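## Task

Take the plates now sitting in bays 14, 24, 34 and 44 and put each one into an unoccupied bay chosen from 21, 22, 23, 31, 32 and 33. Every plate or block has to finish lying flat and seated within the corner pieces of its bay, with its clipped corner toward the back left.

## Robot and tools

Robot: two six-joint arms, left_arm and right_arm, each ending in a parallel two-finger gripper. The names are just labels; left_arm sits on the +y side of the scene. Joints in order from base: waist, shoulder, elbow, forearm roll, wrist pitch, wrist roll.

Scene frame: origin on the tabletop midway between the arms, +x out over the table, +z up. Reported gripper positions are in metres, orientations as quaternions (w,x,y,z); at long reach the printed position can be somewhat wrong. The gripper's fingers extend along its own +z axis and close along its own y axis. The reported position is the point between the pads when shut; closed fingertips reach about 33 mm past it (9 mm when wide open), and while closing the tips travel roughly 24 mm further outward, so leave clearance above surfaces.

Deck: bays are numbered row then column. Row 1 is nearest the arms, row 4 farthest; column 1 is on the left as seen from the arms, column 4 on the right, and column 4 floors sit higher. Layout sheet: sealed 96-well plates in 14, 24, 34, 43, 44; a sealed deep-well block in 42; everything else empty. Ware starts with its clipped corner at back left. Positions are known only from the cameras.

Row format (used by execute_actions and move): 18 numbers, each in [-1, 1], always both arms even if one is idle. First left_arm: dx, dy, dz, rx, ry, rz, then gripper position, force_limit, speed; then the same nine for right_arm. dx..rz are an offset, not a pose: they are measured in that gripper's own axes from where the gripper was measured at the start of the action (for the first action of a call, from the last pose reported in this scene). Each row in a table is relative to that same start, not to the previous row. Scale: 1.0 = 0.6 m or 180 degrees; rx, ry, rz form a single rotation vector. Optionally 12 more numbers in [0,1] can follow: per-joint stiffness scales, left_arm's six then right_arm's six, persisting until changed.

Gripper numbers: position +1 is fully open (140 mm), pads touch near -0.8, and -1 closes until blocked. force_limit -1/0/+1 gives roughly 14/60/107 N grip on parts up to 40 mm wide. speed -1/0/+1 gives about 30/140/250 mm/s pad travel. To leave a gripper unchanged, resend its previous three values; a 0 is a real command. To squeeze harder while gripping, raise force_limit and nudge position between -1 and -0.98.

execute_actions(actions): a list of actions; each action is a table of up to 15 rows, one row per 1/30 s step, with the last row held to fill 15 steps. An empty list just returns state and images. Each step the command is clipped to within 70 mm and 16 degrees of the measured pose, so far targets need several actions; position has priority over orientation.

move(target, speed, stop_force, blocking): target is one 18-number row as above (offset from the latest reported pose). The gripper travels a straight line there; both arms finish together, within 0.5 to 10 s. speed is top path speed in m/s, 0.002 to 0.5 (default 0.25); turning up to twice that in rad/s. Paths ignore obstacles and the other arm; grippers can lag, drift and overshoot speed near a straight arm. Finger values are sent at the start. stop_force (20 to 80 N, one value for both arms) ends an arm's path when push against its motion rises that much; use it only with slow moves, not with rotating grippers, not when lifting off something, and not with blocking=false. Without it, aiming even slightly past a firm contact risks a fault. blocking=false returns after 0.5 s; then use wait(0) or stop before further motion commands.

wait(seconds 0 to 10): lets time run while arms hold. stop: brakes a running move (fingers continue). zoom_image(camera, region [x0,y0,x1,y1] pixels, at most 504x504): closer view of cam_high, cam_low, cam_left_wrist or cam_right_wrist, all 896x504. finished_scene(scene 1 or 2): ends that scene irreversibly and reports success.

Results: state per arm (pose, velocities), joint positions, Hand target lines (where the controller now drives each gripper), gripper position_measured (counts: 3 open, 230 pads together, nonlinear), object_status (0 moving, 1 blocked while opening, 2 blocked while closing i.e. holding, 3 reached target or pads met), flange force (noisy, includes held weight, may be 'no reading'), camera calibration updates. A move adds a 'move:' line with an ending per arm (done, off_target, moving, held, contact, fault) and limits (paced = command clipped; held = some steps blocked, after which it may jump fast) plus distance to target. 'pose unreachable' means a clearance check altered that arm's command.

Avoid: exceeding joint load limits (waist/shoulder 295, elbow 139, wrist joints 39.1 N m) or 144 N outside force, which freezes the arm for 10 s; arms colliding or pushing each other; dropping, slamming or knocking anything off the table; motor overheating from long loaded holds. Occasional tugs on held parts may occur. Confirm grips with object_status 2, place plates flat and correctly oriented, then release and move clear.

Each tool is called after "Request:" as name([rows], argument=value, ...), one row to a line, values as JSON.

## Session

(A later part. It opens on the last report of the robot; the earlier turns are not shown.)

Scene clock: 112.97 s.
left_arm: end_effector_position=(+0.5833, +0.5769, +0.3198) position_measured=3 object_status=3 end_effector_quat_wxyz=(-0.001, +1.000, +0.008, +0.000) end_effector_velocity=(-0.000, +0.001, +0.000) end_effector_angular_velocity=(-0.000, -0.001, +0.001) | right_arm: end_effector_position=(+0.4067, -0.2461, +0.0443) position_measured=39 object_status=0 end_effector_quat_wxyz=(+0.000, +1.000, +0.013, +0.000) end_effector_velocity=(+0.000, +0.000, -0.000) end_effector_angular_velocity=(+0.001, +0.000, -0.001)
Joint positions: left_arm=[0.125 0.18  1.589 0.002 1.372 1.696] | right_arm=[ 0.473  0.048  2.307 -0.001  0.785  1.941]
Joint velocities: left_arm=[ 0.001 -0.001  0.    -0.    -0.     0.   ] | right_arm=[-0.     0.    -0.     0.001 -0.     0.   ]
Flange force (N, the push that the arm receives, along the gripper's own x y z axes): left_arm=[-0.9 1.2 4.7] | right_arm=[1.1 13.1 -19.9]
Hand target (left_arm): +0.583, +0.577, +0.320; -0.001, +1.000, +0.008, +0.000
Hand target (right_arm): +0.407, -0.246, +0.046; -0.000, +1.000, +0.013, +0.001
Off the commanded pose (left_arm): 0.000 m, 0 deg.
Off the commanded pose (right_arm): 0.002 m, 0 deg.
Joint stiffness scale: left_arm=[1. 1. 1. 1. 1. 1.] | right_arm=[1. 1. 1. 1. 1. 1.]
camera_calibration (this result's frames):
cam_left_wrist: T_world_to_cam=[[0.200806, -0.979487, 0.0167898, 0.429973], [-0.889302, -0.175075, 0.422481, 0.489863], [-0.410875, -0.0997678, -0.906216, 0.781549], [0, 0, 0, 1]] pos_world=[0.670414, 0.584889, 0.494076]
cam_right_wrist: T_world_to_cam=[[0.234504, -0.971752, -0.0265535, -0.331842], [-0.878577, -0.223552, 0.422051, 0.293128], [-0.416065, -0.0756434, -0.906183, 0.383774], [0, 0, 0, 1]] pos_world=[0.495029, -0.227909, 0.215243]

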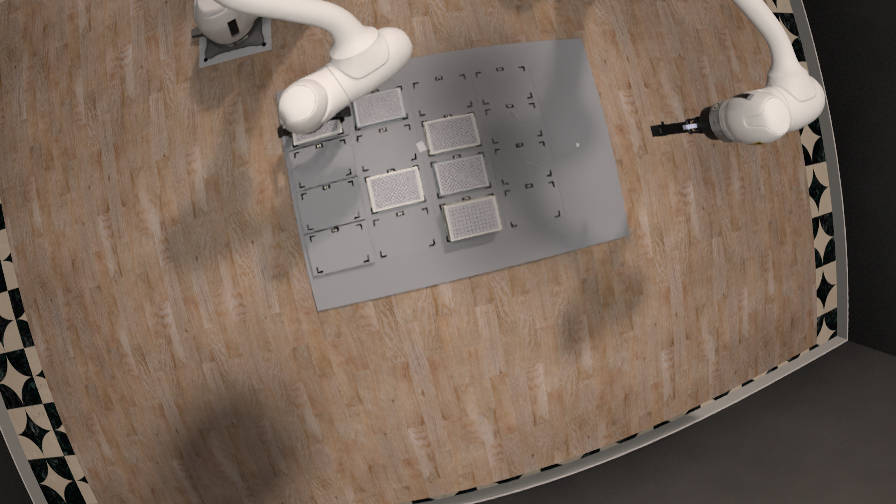

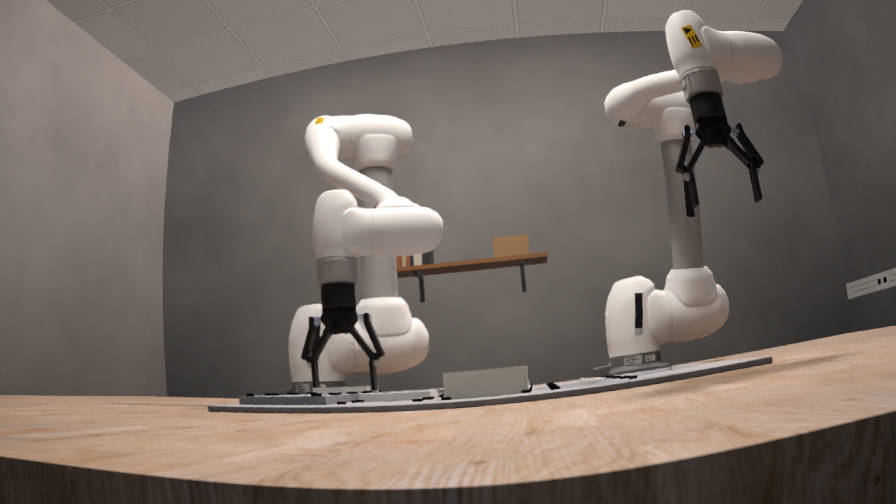

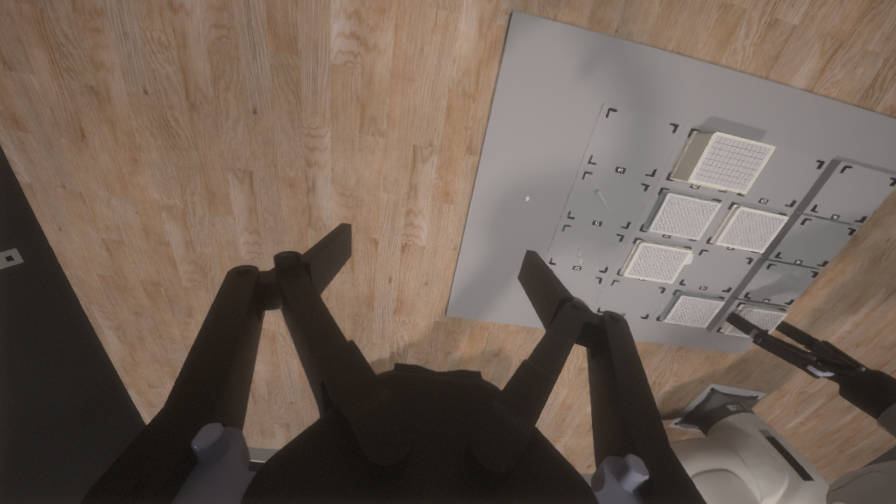

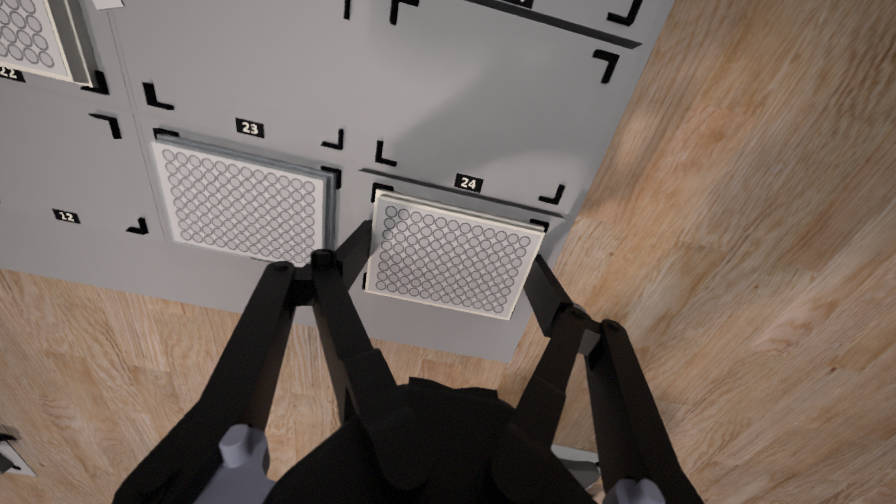

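Request:
move(target=[0,0,0,0,0,0,1,0,0,0.003,-0.0013,-0.03,0,0,0,-1,0.3,-0.6], speed=0.07)

Request:
move(target=[0,0,0,0,0,0,1,0,0,0.186,-0.2707,0,-0.001,-0.001,0.0017,-1,0.3,-0.6], speed=0.25)

Scene clock: 117.30 s.
left_arm: end_effector_position=(+0.5833, +0.5769, +0.3198) position_measured=3 object_status=3 end_effector_quat_wxyz=(-0.001, +1.000, +0.008, +0.000) end_effector_velocity=(+0.000, -0.000, -0.000) end_effector_angular_velocity=(+0.000, -0.001, -0.001) | right_arm: end_effector_position=(+0.4067, -0.2460, +0.0584) position_measured=40 object_status=2 end_effector_quat_wxyz=(+0.001, +1.000, +0.013, -0.001) end_effector_velocity=(-0.001, -0.000, +0.002) end_effector_angular_velocity=(-0.000, +0.002, -0.000)
Joint positions: left_arm=[0.125 0.18  1.589 0.002 1.372 1.696] | right_arm=[ 0.473  0.029  2.292 -0.001  0.823  1.941]
Joint velocities: left_arm=[-0.001 -0.     0.     0.    -0.001 -0.   ] | right_arm=[-0.    -0.002 -0.002  0.001  0.006 -0.   ]
Flange force (N, the push that the arm receives, along the gripper's own x y z axes): left_arm=[-1.3 0.5 5.8] | right_arm=[1.2 9.1 5.9]
Hand target (left_arm): +0.583, +0.577, +0.320; -0.001, +1.000, +0.008, +0.000
Hand target (right_arm): +0.408, -0.245, +0.062; +0.000, +1.000, +0.013, +0.001
Off the commanded pose (left_arm): 0.000 m, 0 deg.
Off the commanded pose (right_arm): 0.004 m, 0 deg.
Joint stiffness scale: left_arm=[1. 1. 1. 1. 1. 1.] | right_arm=[1. 1. 1. 1. 1. 1.]
move: off_target (right_arm)
camera_calibration (this result's frames):
cam_left_wrist: T_world_to_cam=[[0.200806, -0.979487, 0.0167898, 0.429973], [-0.889302, -0.175075, 0.422481, 0.489863], [-0.410875, -0.0997677, -0.906216, 0.781549], [0, 0, 0, 1]] pos_world=[0.670414, 0.584889, 0.494076]
cam_right_wrist: T_world_to_cam=[[0.234386, -0.971798, -0.025909, -0.331466], [-0.877037, -0.222877, 0.425595, 0.286566], [-0.419367, -0.0770302, -0.904543, 0.397476], [0, 0, 0, 1]] pos_world=[0.495709, -0.227632, 0.228985]

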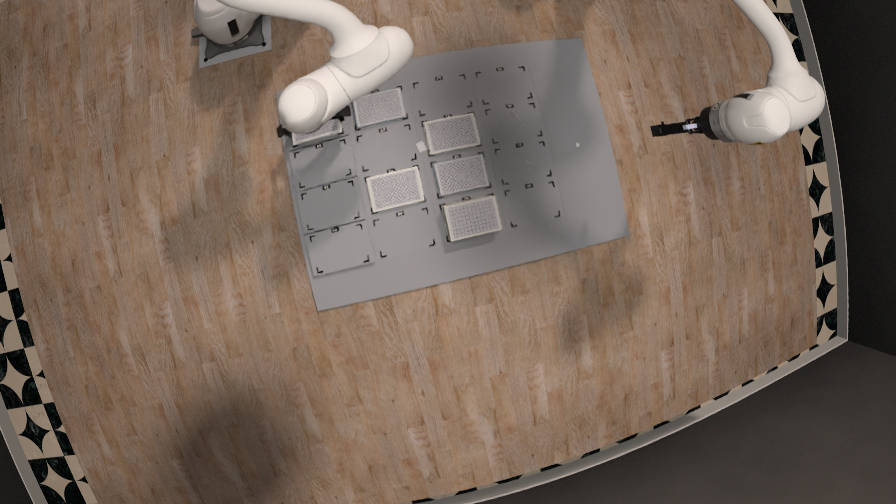

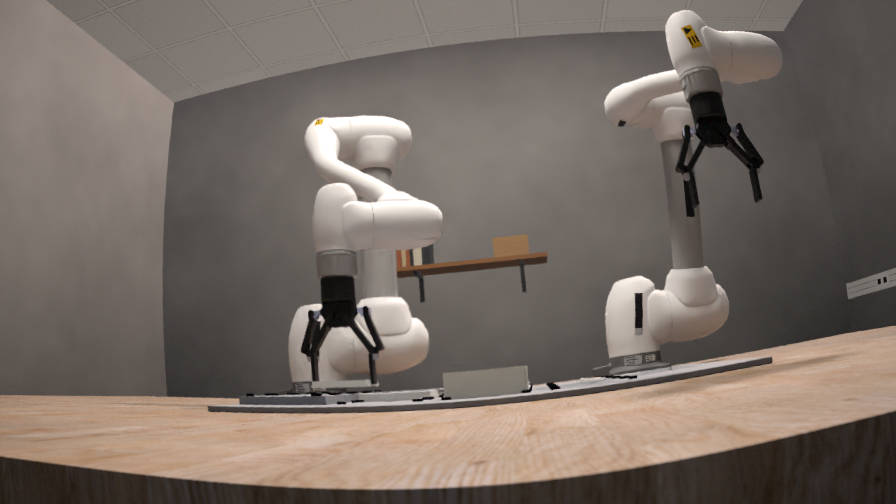

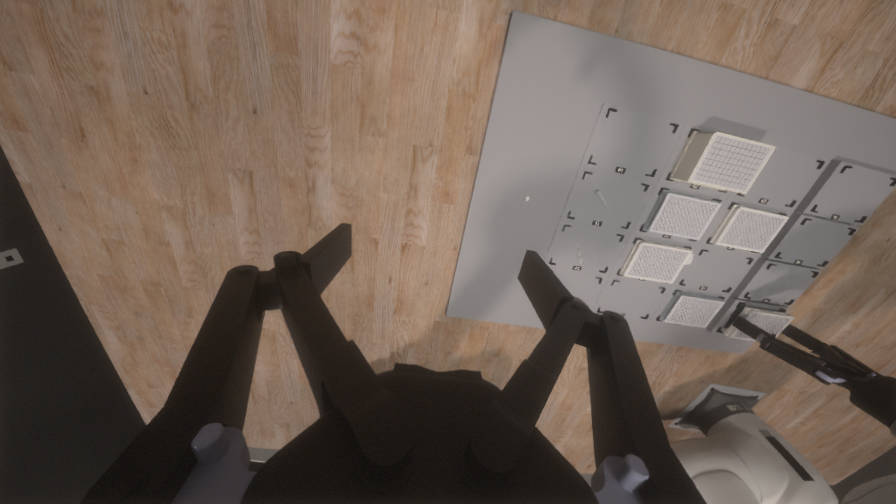

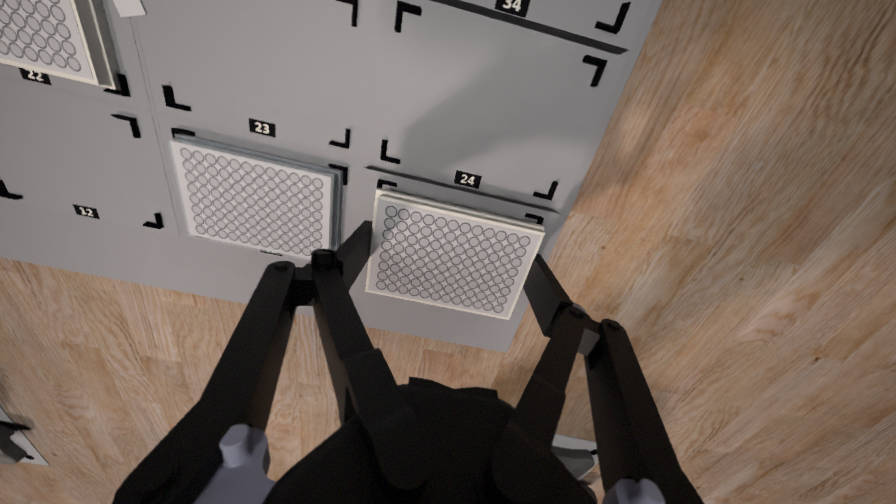

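Scene clock: 118.67 s.
left_arm: end_effector_position=(+0.5833, +0.5769, +0.3198) position_measured=3 object_status=3 end_effector_quat_wxyz=(-0.001, +1.000, +0.008, +0.000) end_effector_velocity=(-0.000, +0.000, -0.000) end_effector_angular_velocity=(+0.001, +0.001, -0.000) | right_arm: end_effector_position=(+0.5139, -0.0821, +0.0583) position_measured=40 object_status=2 end_effector_quat_wxyz=(+0.001, +1.000, +0.012, -0.001) end_effector_velocity=(+0.001, +0.002, -0.000) end_effector_angular_velocity=(-0.000, +0.001, -0.002)
Joint positions: left_arm=[0.125 0.18  1.589 0.002 1.372 1.696] | right_arm=[0.656 0.285 1.977 0.    0.881 2.125]
Joint velocities: left_arm=[-0.     0.     0.     0.001  0.    -0.   ] | right_arm=[ 0.002  0.003 -0.004  0.001  0.002  0.003]
Flange force (N, the push that the arm receives, along the gripper's own x y z axes): left_arm=[0.1 -0.1 6.2] | right_arm=[4.9 6.0 4.7]
Hand target (left_arm): +0.583, +0.577, +0.320; -0.001, +1.000, +0.008, +0.000
Hand target (right_arm): +0.514, -0.081, +0.058; +0.002, +1.000, +0.010, -0.003
Off the commanded pose (left_arm): 0.000 m, 0 deg.
Off the commanded pose (right_arm): 0.001 m, 0 deg.
Joint stiffness scale: left_arm=[1. 1. 1. 1. 1. 1.] | right_arm=[1. 1. 1. 1. 1. 1.]
move: done
camera_calibration (this result's frames):
cam_left_wrist: T_world_to_cam=[[0.200806, -0.979487, 0.0167899, 0.429973], [-0.889302, -0.175075, 0.422481, 0.489863], [-0.410875, -0.0997678, -0.906216, 0.781549], [0, 0, 0, 1]] pos_world=[0.670414, 0.584889, 0.494076]
cam_right_wrist: T_world_to_cam=[[0.233637, -0.971967, -0.0263349, -0.196879], [-0.877506, -0.222442, 0.424857, 0.417437], [-0.418805, -0.076153, -0.904878, 0.454777], [0, 0, 0, 1]] pos_world=[0.602764, -0.0638722, 0.228982]

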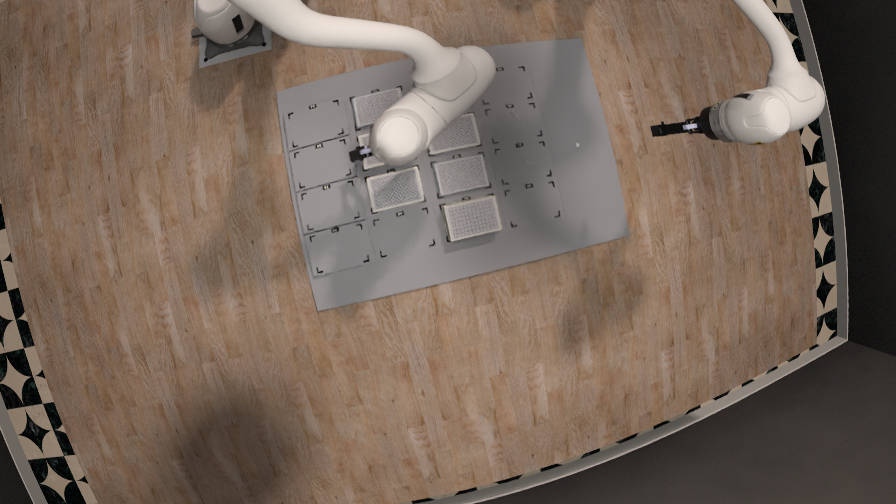

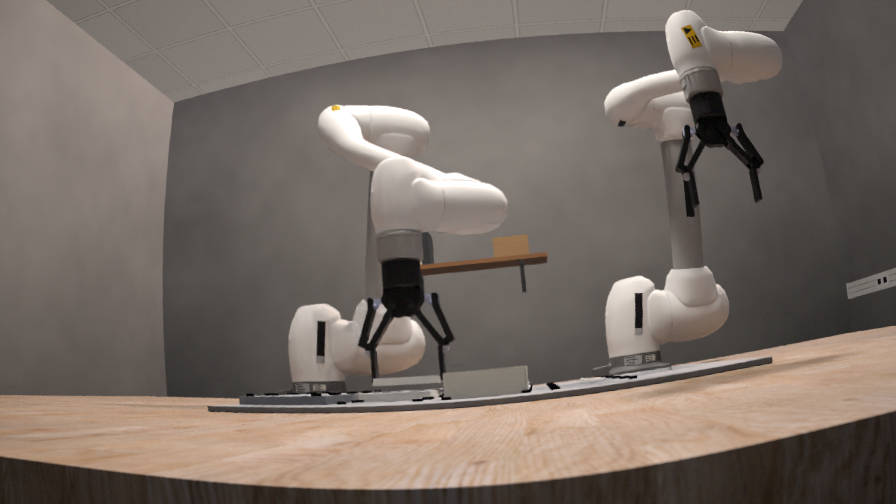

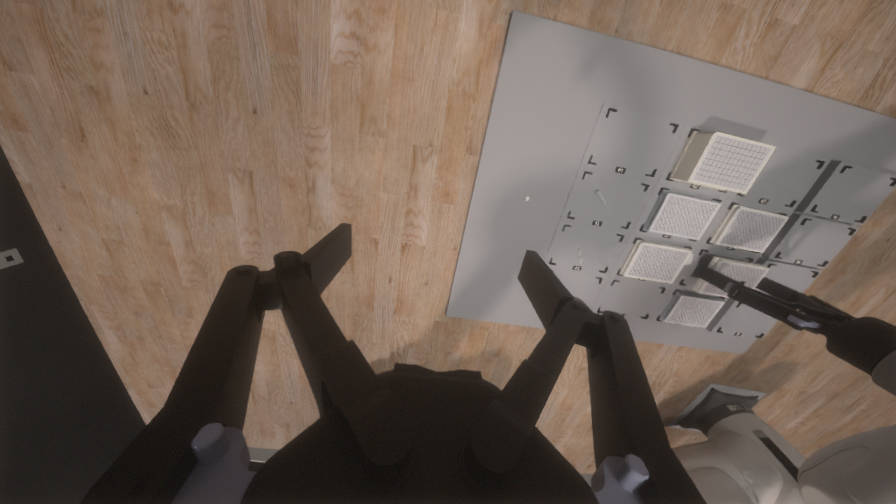

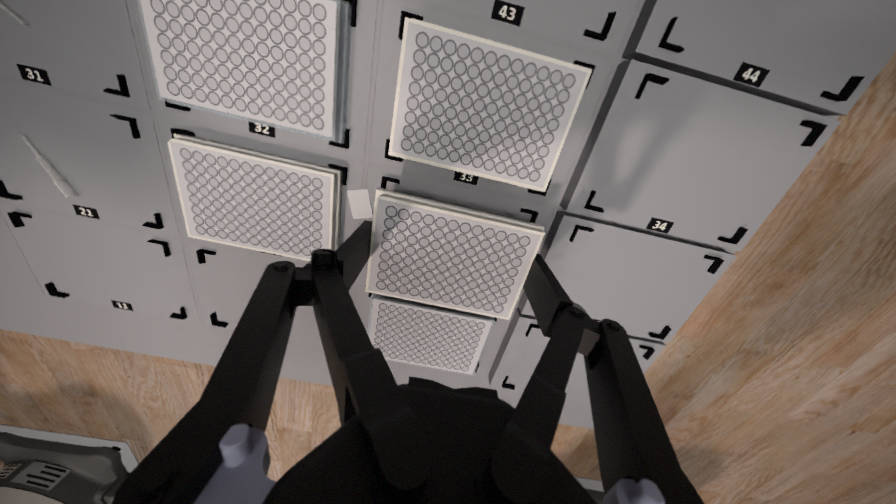

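Request:
move(target=[0,0,0,0,0,0,1,0,0,-0.0033,0.0003,0.043,0,0,0,-1,0.3,-0.6], speed=0.06)

Request:
zoom_image(camera="cam_right_wrist", region=[294,120,614,340])

Scene clock: 121.97 s.
left_arm: end_effector_position=(+0.5833, +0.5769, +0.3198) position_measured=3 object_status=3 end_effector_quat_wxyz=(-0.001, +1.000, +0.008, +0.000) end_effector_velocity=(+0.000, -0.001, -0.000) end_effector_angular_velocity=(-0.001, +0.000, +0.000) | right_arm: end_effector_position=(+0.5139, -0.0820, +0.0373) position_measured=40 object_status=2 end_effector_quat_wxyz=(-0.000, +1.000, +0.012, +0.001) end_effector_velocity=(-0.000, +0.001, -0.002) end_effector_angular_velocity=(+0.002, -0.000, -0.001)
Joint positions: left_arm=[0.125 0.18  1.589 0.002 1.372 1.696] | right_arm=[0.657 0.308 1.995 0.    0.837 2.125]
Joint velocities: left_arm=[-0.     0.001 -0.    -0.001 -0.    -0.   ] | right_arm=[ 0.     0.002  0.002  0.002 -0.005 -0.   ]
Flange force (N, the push that the arm receives, along the gripper's own x y z axes): left_arm=[1.0 1.2 5.4] | right_arm=[4.4 7.1 5.8]
Hand target (left_arm): +0.583, +0.577, +0.320; -0.001, +1.000, +0.008, +0.000
Hand target (right_arm): +0.512, -0.082, +0.033; +0.001, +1.000, +0.012, -0.001
Off the commanded pose (left_arm): 0.000 m, 0 deg.
Off the commanded pose (right_arm): 0.005 m, 0 deg.
Joint stiffness scale: left_arm=[1. 1. 1. 1. 1. 1.] | right_arm=[1. 1. 1. 1. 1. 1.]
move: off_target (right_arm)
camera_calibration (this result's frames):
cam_left_wrist: T_world_to_cam=[[0.200806, -0.979487, 0.0167898, 0.429973], [-0.889302, -0.175075, 0.422481, 0.489863], [-0.410875, -0.0997678, -0.906216, 0.781549], [0, 0, 0, 1]] pos_world=[0.670414, 0.584889, 0.494076]
cam_right_wrist: T_world_to_cam=[[0.2336, -0.97194, -0.027643, -0.197216], [-0.878918, -0.223231, 0.42151, 0.427229], [-0.415853, -0.0741689, -0.906402, 0.434442], [0, 0, 0, 1]] pos_world=[0.602233, -0.0640886, 0.208247]

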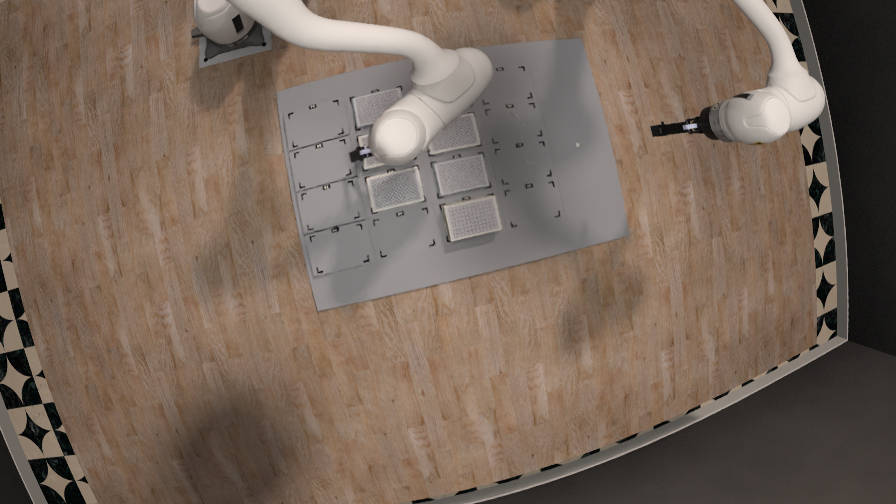

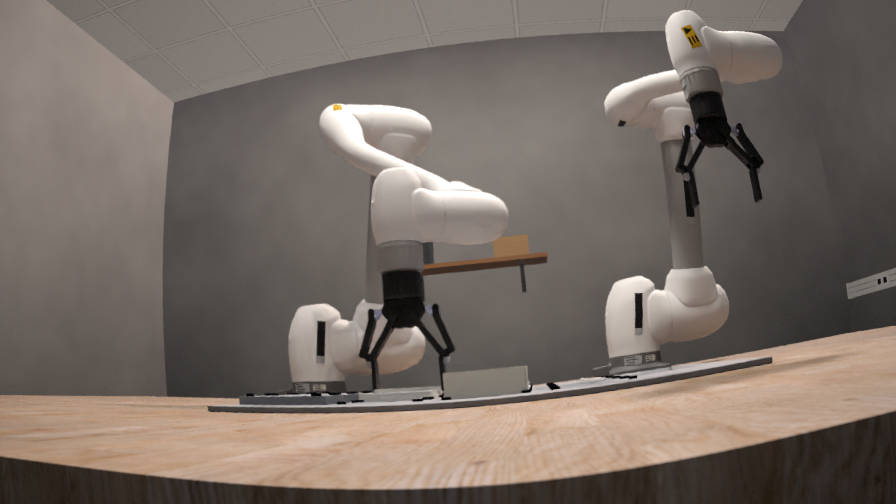

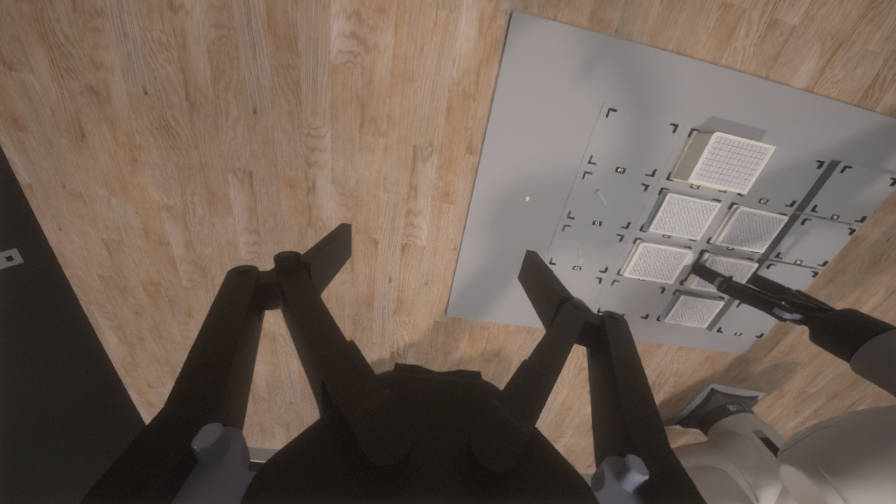

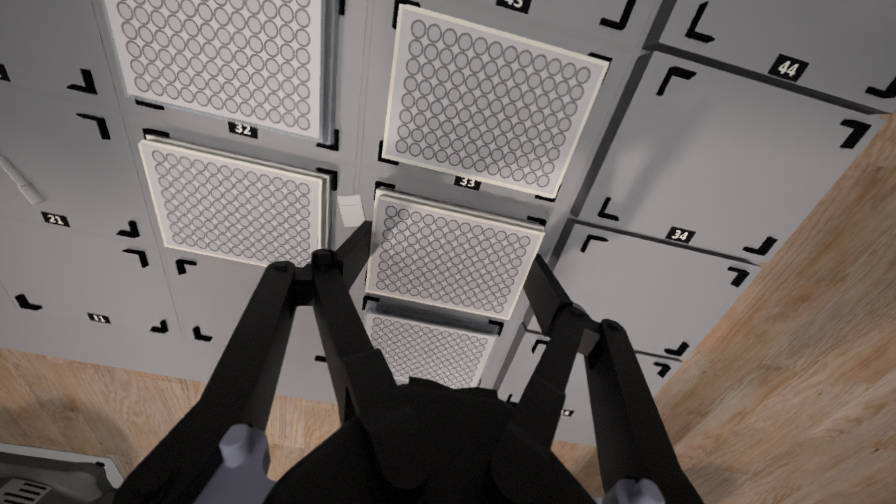

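Region (294, 120, 614, 340) of cam_right_wrist's 896x504 image, scaled by 1.575, with more detail than that image has; it fills the top 346 rows of this view, and the rest is white.

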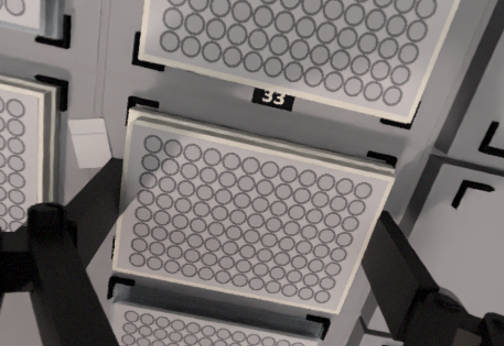

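Request:
move(target=[0,0,0,0,0,0,1,0,0,-0.0036,0.0008,0.0213,0,0,0,-1,0.3,-0.6], speed=0.014)

Request:
zoom_image(camera="cam_right_wrist", region=[294,120,614,340])

Scene clock: 126.03 s.
left_arm: end_effector_position=(+0.5833, +0.5769, +0.3198) position_measured=3 object_status=3 end_effector_quat_wxyz=(-0.001, +1.000, +0.008, +0.000) end_effector_velocity=(-0.001, -0.001, +0.001) end_effector_angular_velocity=(-0.001, -0.001, -0.000) | right_arm: end_effector_position=(+0.5141, -0.0819, +0.0302) position_measured=40 object_status=2 end_effector_quat_wxyz=(-0.002, +1.000, +0.012, +0.002) end_effector_velocity=(+0.000, -0.000, +0.000) end_effector_angular_velocity=(-0.000, -0.001, -0.000)
Joint positions: left_arm=[0.125 0.18  1.589 0.002 1.372 1.696] | right_arm=[0.657 0.315 2.002 0.    0.819 2.125]
Joint velocities: left_arm=[-0.    -0.002  0.    -0.001  0.001 -0.   ] | right_arm=[-0.001 -0.    -0.    -0.    -0.    -0.   ]
Flange force (N, the push that the arm receives, along the gripper's own x y z axes): left_arm=[-0.4 0.8 5.0] | right_arm=[1.4 9.1 -10.6]
Hand target (left_arm): +0.583, +0.577, +0.320; -0.001, +1.000, +0.008, +0.000
Hand target (right_arm): +0.512, -0.082, +0.025; -0.000, +1.000, +0.012, +0.001
Off the commanded pose (left_arm): 0.000 m, 0 deg.
Off the commanded pose (right_arm): 0.006 m, 0 deg.
Joint stiffness scale: left_arm=[1. 1. 1. 1. 1. 1.] | right_arm=[1. 1. 1. 1. 1. 1.]
move: off_target (right_arm)
camera_calibration (this result's frames):
cam_left_wrist: T_world_to_cam=[[0.200806, -0.979487, 0.0167897, 0.429973], [-0.889302, -0.175075, 0.422481, 0.489863], [-0.410875, -0.0997676, -0.906216, 0.781549], [0, 0, 0, 1]] pos_world=[0.670414, 0.584889, 0.494076]
cam_right_wrist: T_world_to_cam=[[0.233697, -0.971876, -0.0290217, -0.197352], [-0.880362, -0.224173, 0.417982, 0.431168], [-0.412733, -0.0721314, -0.907992, 0.426666], [0, 0, 0, 1]] pos_world=[0.601804, -0.0643693, 0.201461]

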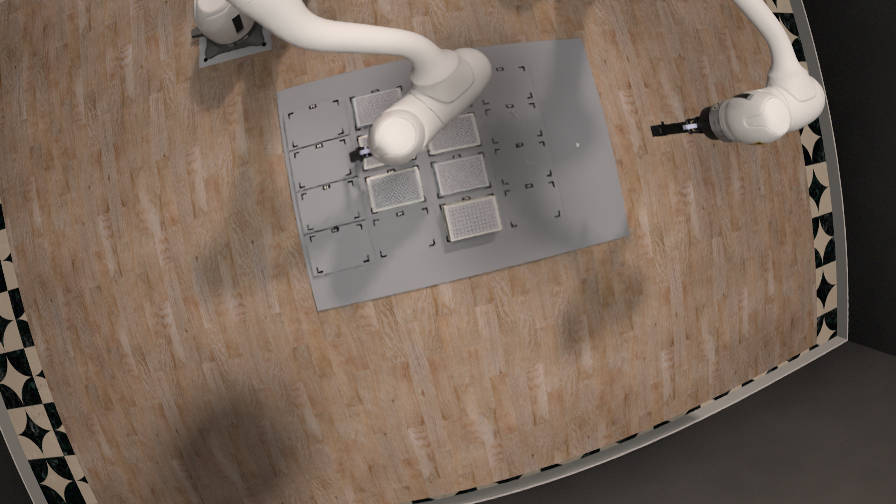

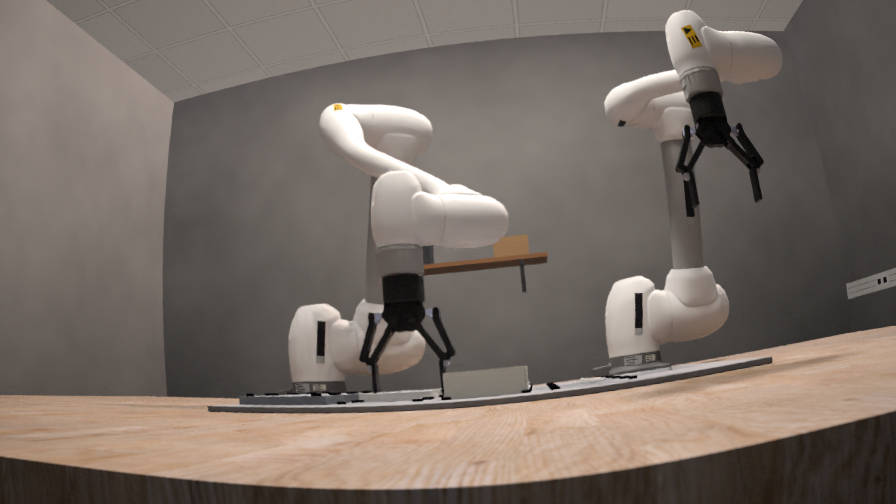

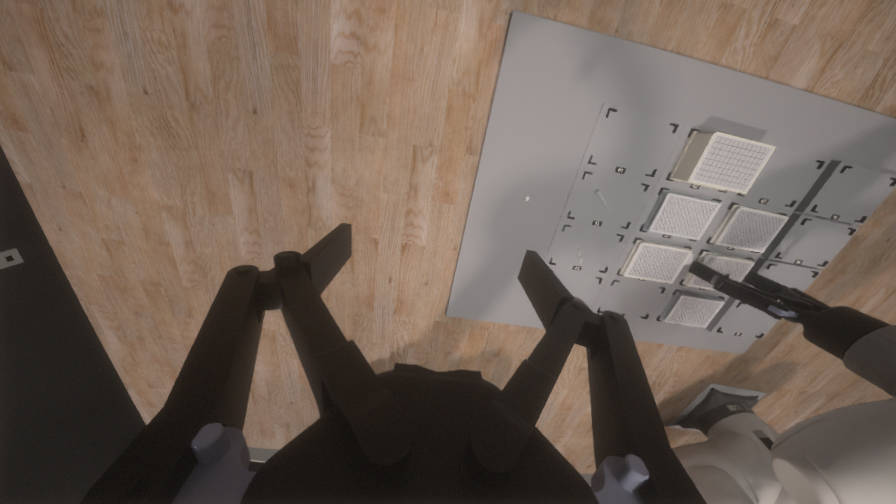

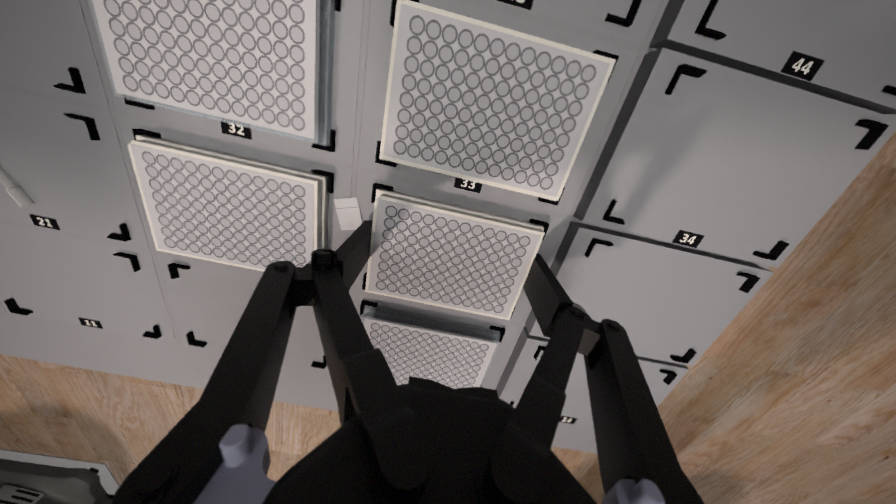

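Region (294, 120, 614, 340) of cam_right_wrist's 896x504 image, scaled by 1.575, with more detail than that image has; it fills the top 346 rows of this view, and the rest is white.

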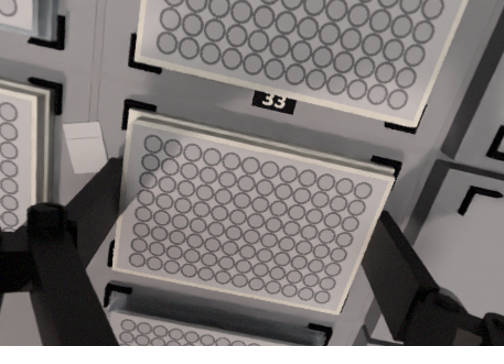

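Request:
execute_actions([
  [[0,0,0,0,0,0,1,0,0,0,0,0.002,0,0,0,0.88,0.3,-0.3]],
])

Request:
move(target=[0,0,0,0,0,0,1,0,0,0.004,-0.003,-0.2,0,0,0,0.88,0.3,-0.3], speed=0.15)

Request:
zoom_image(camera="cam_right_wrist", region=[220,20,620,320])

Scene clock: 129.80 s.
left_arm: end_effector_position=(+0.5833, +0.5769, +0.3198) position_measured=3 object_status=3 end_effector_quat_wxyz=(-0.001, +1.000, +0.008, +0.000) end_effector_velocity=(+0.001, +0.000, -0.001) end_effector_angular_velocity=(-0.000, +0.001, +0.000) | right_arm: end_effector_position=(+0.5141, -0.0818, +0.0302) position_measured=18 object_status=3 end_effector_quat_wxyz=(-0.002, +1.000, +0.012, +0.002) end_effector_velocity=(+0.000, -0.000, -0.000) end_effector_angular_velocity=(-0.000, +0.000, +0.000)
Joint positions: left_arm=[0.125 0.18  1.589 0.002 1.372 1.696] | right_arm=[0.657 0.315 2.002 0.    0.819 2.125]
Joint velocities: left_arm=[ 0.     0.002  0.    -0.    -0.001 -0.   ] | right_arm=[-0.    -0.     0.    -0.001  0.    -0.   ]
Flange force (N, the push that the arm receives, along the gripper's own x y z axes): left_arm=[-0.4 0.5 6.2] | right_arm=[4.6 5.1 2.9]
Hand target (left_arm): +0.583, +0.577, +0.320; -0.001, +1.000, +0.008, +0.000
Hand target (right_arm): +0.514, -0.082, +0.029; -0.002, +1.000, +0.012, +0.002
Off the commanded pose (left_arm): 0.000 m, 0 deg.
Off the commanded pose (right_arm): 0.001 m, 0 deg.
Joint stiffness scale: left_arm=[1. 1. 1. 1. 1. 1.] | right_arm=[1. 1. 1. 1. 1. 1.]
camera_calibration (this result's frames):
cam_left_wrist: T_world_to_cam=[[0.200806, -0.979487, 0.0167898, 0.429973], [-0.889303, -0.175075, 0.422481, 0.489863], [-0.410875, -0.0997677, -0.906216, 0.781549], [0, 0, 0, 1]] pos_world=[0.670414, 0.584889, 0.494076]
cam_right_wrist: T_world_to_cam=[[0.233698, -0.971876, -0.0290356, -0.197349], [-0.880377, -0.224182, 0.417946, 0.431186], [-0.412701, -0.0721109, -0.908008, 0.42665], [0, 0, 0, 1]] pos_world=[0.601805, -0.0643688, 0.201459]

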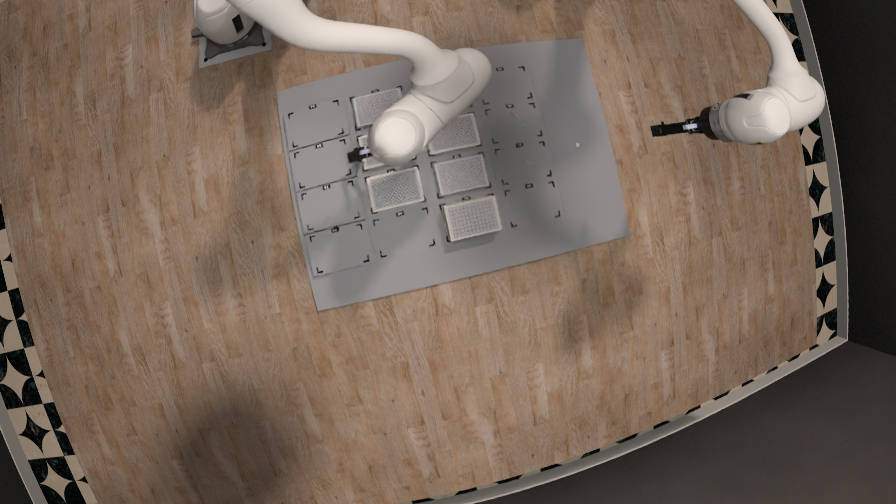

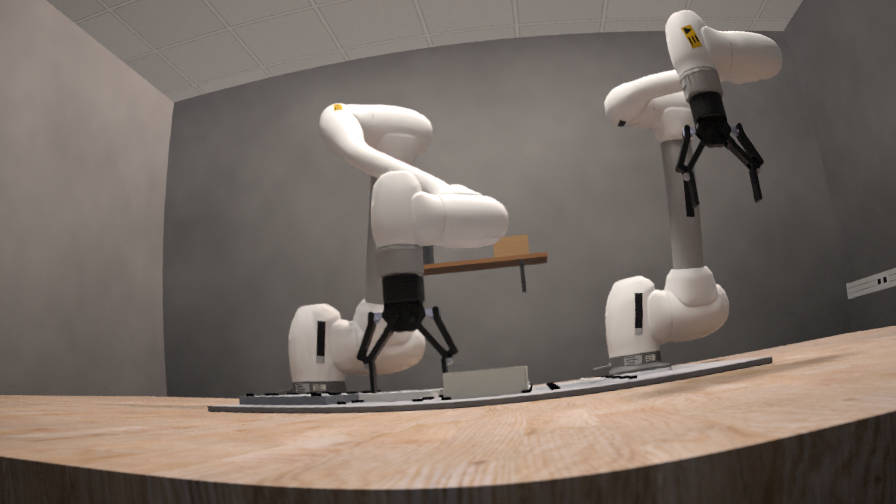

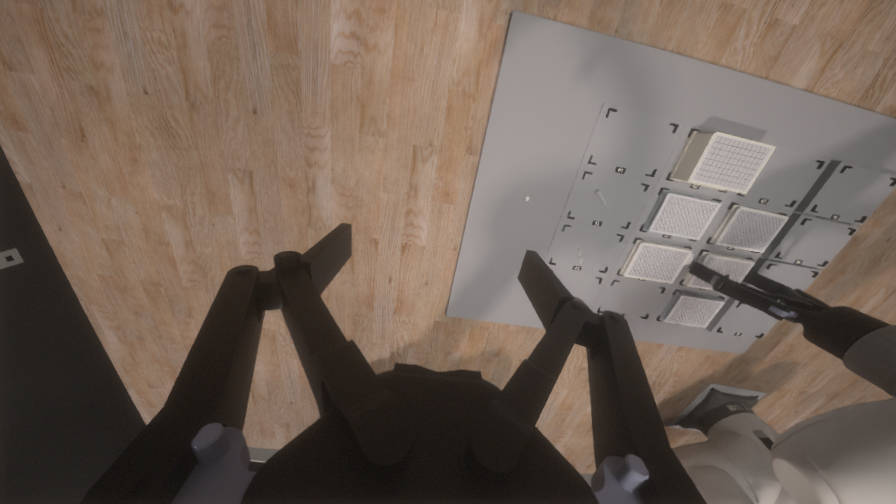

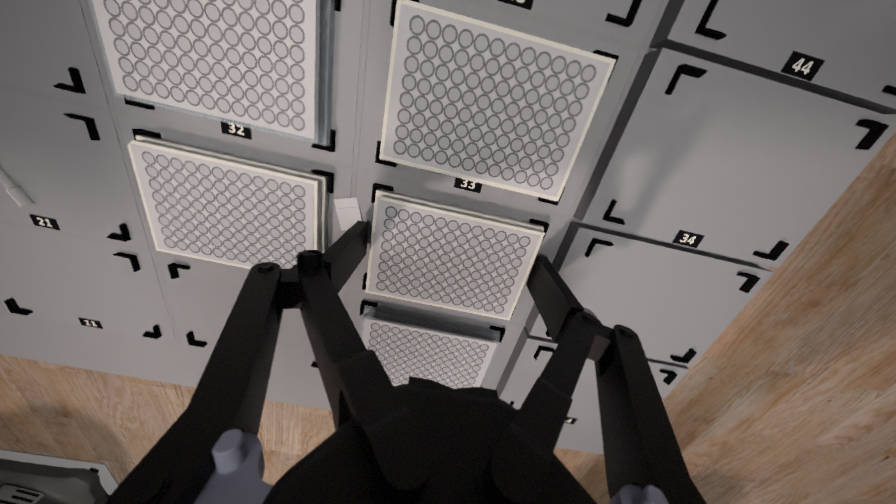

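Scene clock: 131.07 s.
left_arm: end_effector_position=(+0.5833, +0.5769, +0.3198) position_measured=3 object_status=3 end_effector_quat_wxyz=(-0.001, +1.000, +0.008, +0.000) end_effector_velocity=(-0.001, +0.000, +0.001) end_effector_angular_velocity=(+0.000, -0.001, +0.000) | right_arm: end_effector_position=(+0.5153, -0.0810, +0.1452) position_measured=18 object_status=3 end_effector_quat_wxyz=(-0.001, +1.000, +0.012, +0.001) end_effector_velocity=(-0.001, -0.001, +0.002) end_effector_angular_velocity=(-0.002, +0.004, -0.001)
Joint positions: left_arm=[0.125 0.18  1.589 0.002 1.372 1.696] | right_arm=[0.657 0.2   1.901 0.    1.039 2.125]
Joint velocities: left_arm=[ 0.    -0.001 -0.     0.     0.001 -0.   ] | right_arm=[-0.001 -0.001 -0.002  0.     0.007  0.   ]
Flange force (N, the push that the arm receives, along the gripper's own x y z axes): left_arm=[-0.2 0.7 5.1] | right_arm=[-1.3 7.5 -0.4]
Hand target (left_arm): +0.583, +0.577, +0.320; -0.001, +1.000, +0.008, +0.000
Hand target (right_arm): +0.516, -0.080, +0.150; -0.002, +1.000, +0.012, +0.002
Off the commanded pose (left_arm): 0.000 m, 0 deg.
Off the commanded pose (right_arm): 0.005 m, 0 deg.
Joint stiffness scale: left_arm=[1. 1. 1. 1. 1. 1.] | right_arm=[1. 1. 1. 1. 1. 1.]
move: off_target (right_arm)
camera_calibration (this result's frames):
cam_left_wrist: T_world_to_cam=[[0.200806, -0.979487, 0.0167899, 0.429973], [-0.889302, -0.175075, 0.422481, 0.489863], [-0.410875, -0.0997679, -0.906216, 0.781549], [0, 0, 0, 1]] pos_world=[0.670414, 0.584889, 0.494076]
cam_right_wrist: T_world_to_cam=[[0.23363, -0.971928, -0.0277939, -0.193653], [-0.879054, -0.223349, 0.421164, 0.383314], [-0.415549, -0.0739642, -0.906558, 0.532766], [0, 0, 0, 1]] pos_world=[0.603587, -0.0631989, 0.316163]

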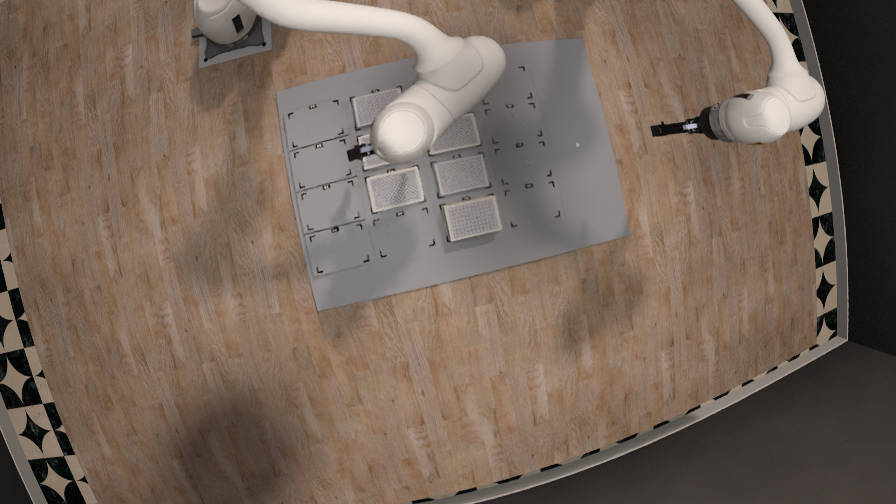

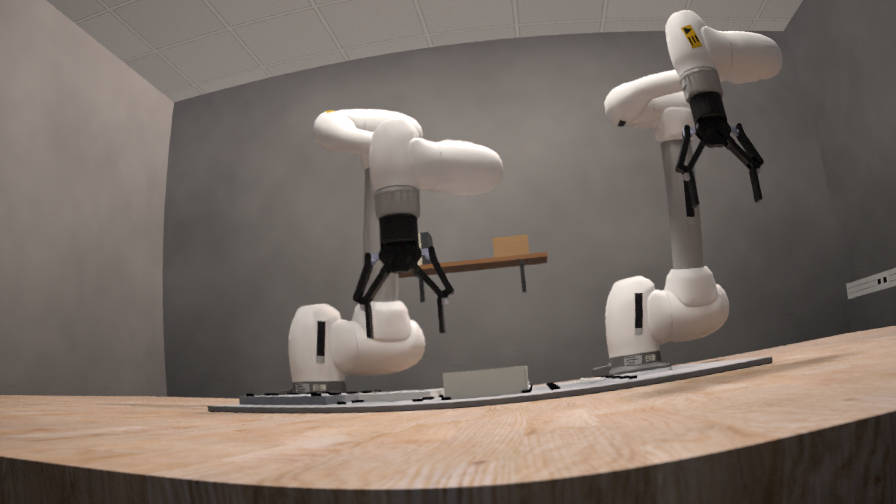

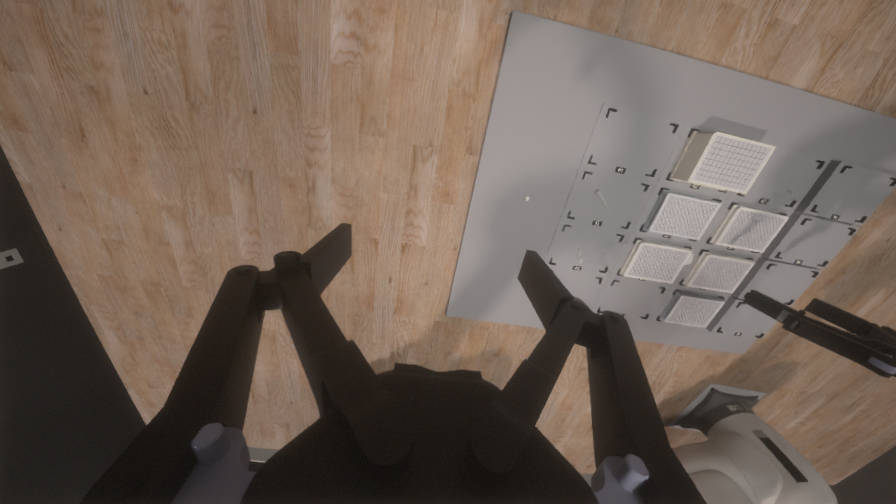

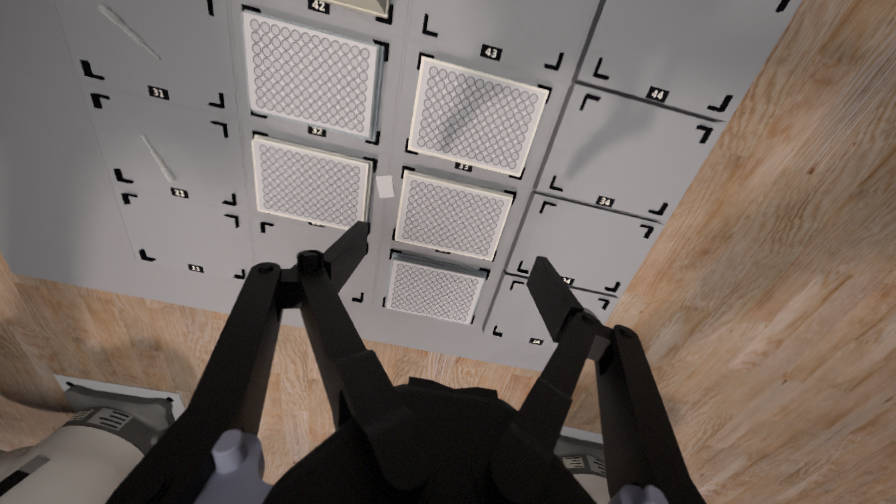

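Region (220, 20, 620, 320) of cam_right_wrist's 896x504 image, scaled by 1.260, with more detail than that image has; it fills the top 378 rows of this view, and the rest is white.

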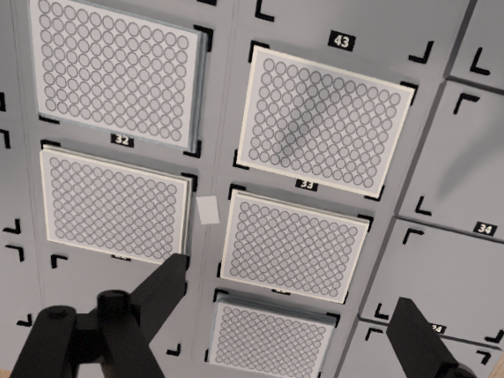

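Request:
finished_scene(scene=2)

The scene is finished: the task was done.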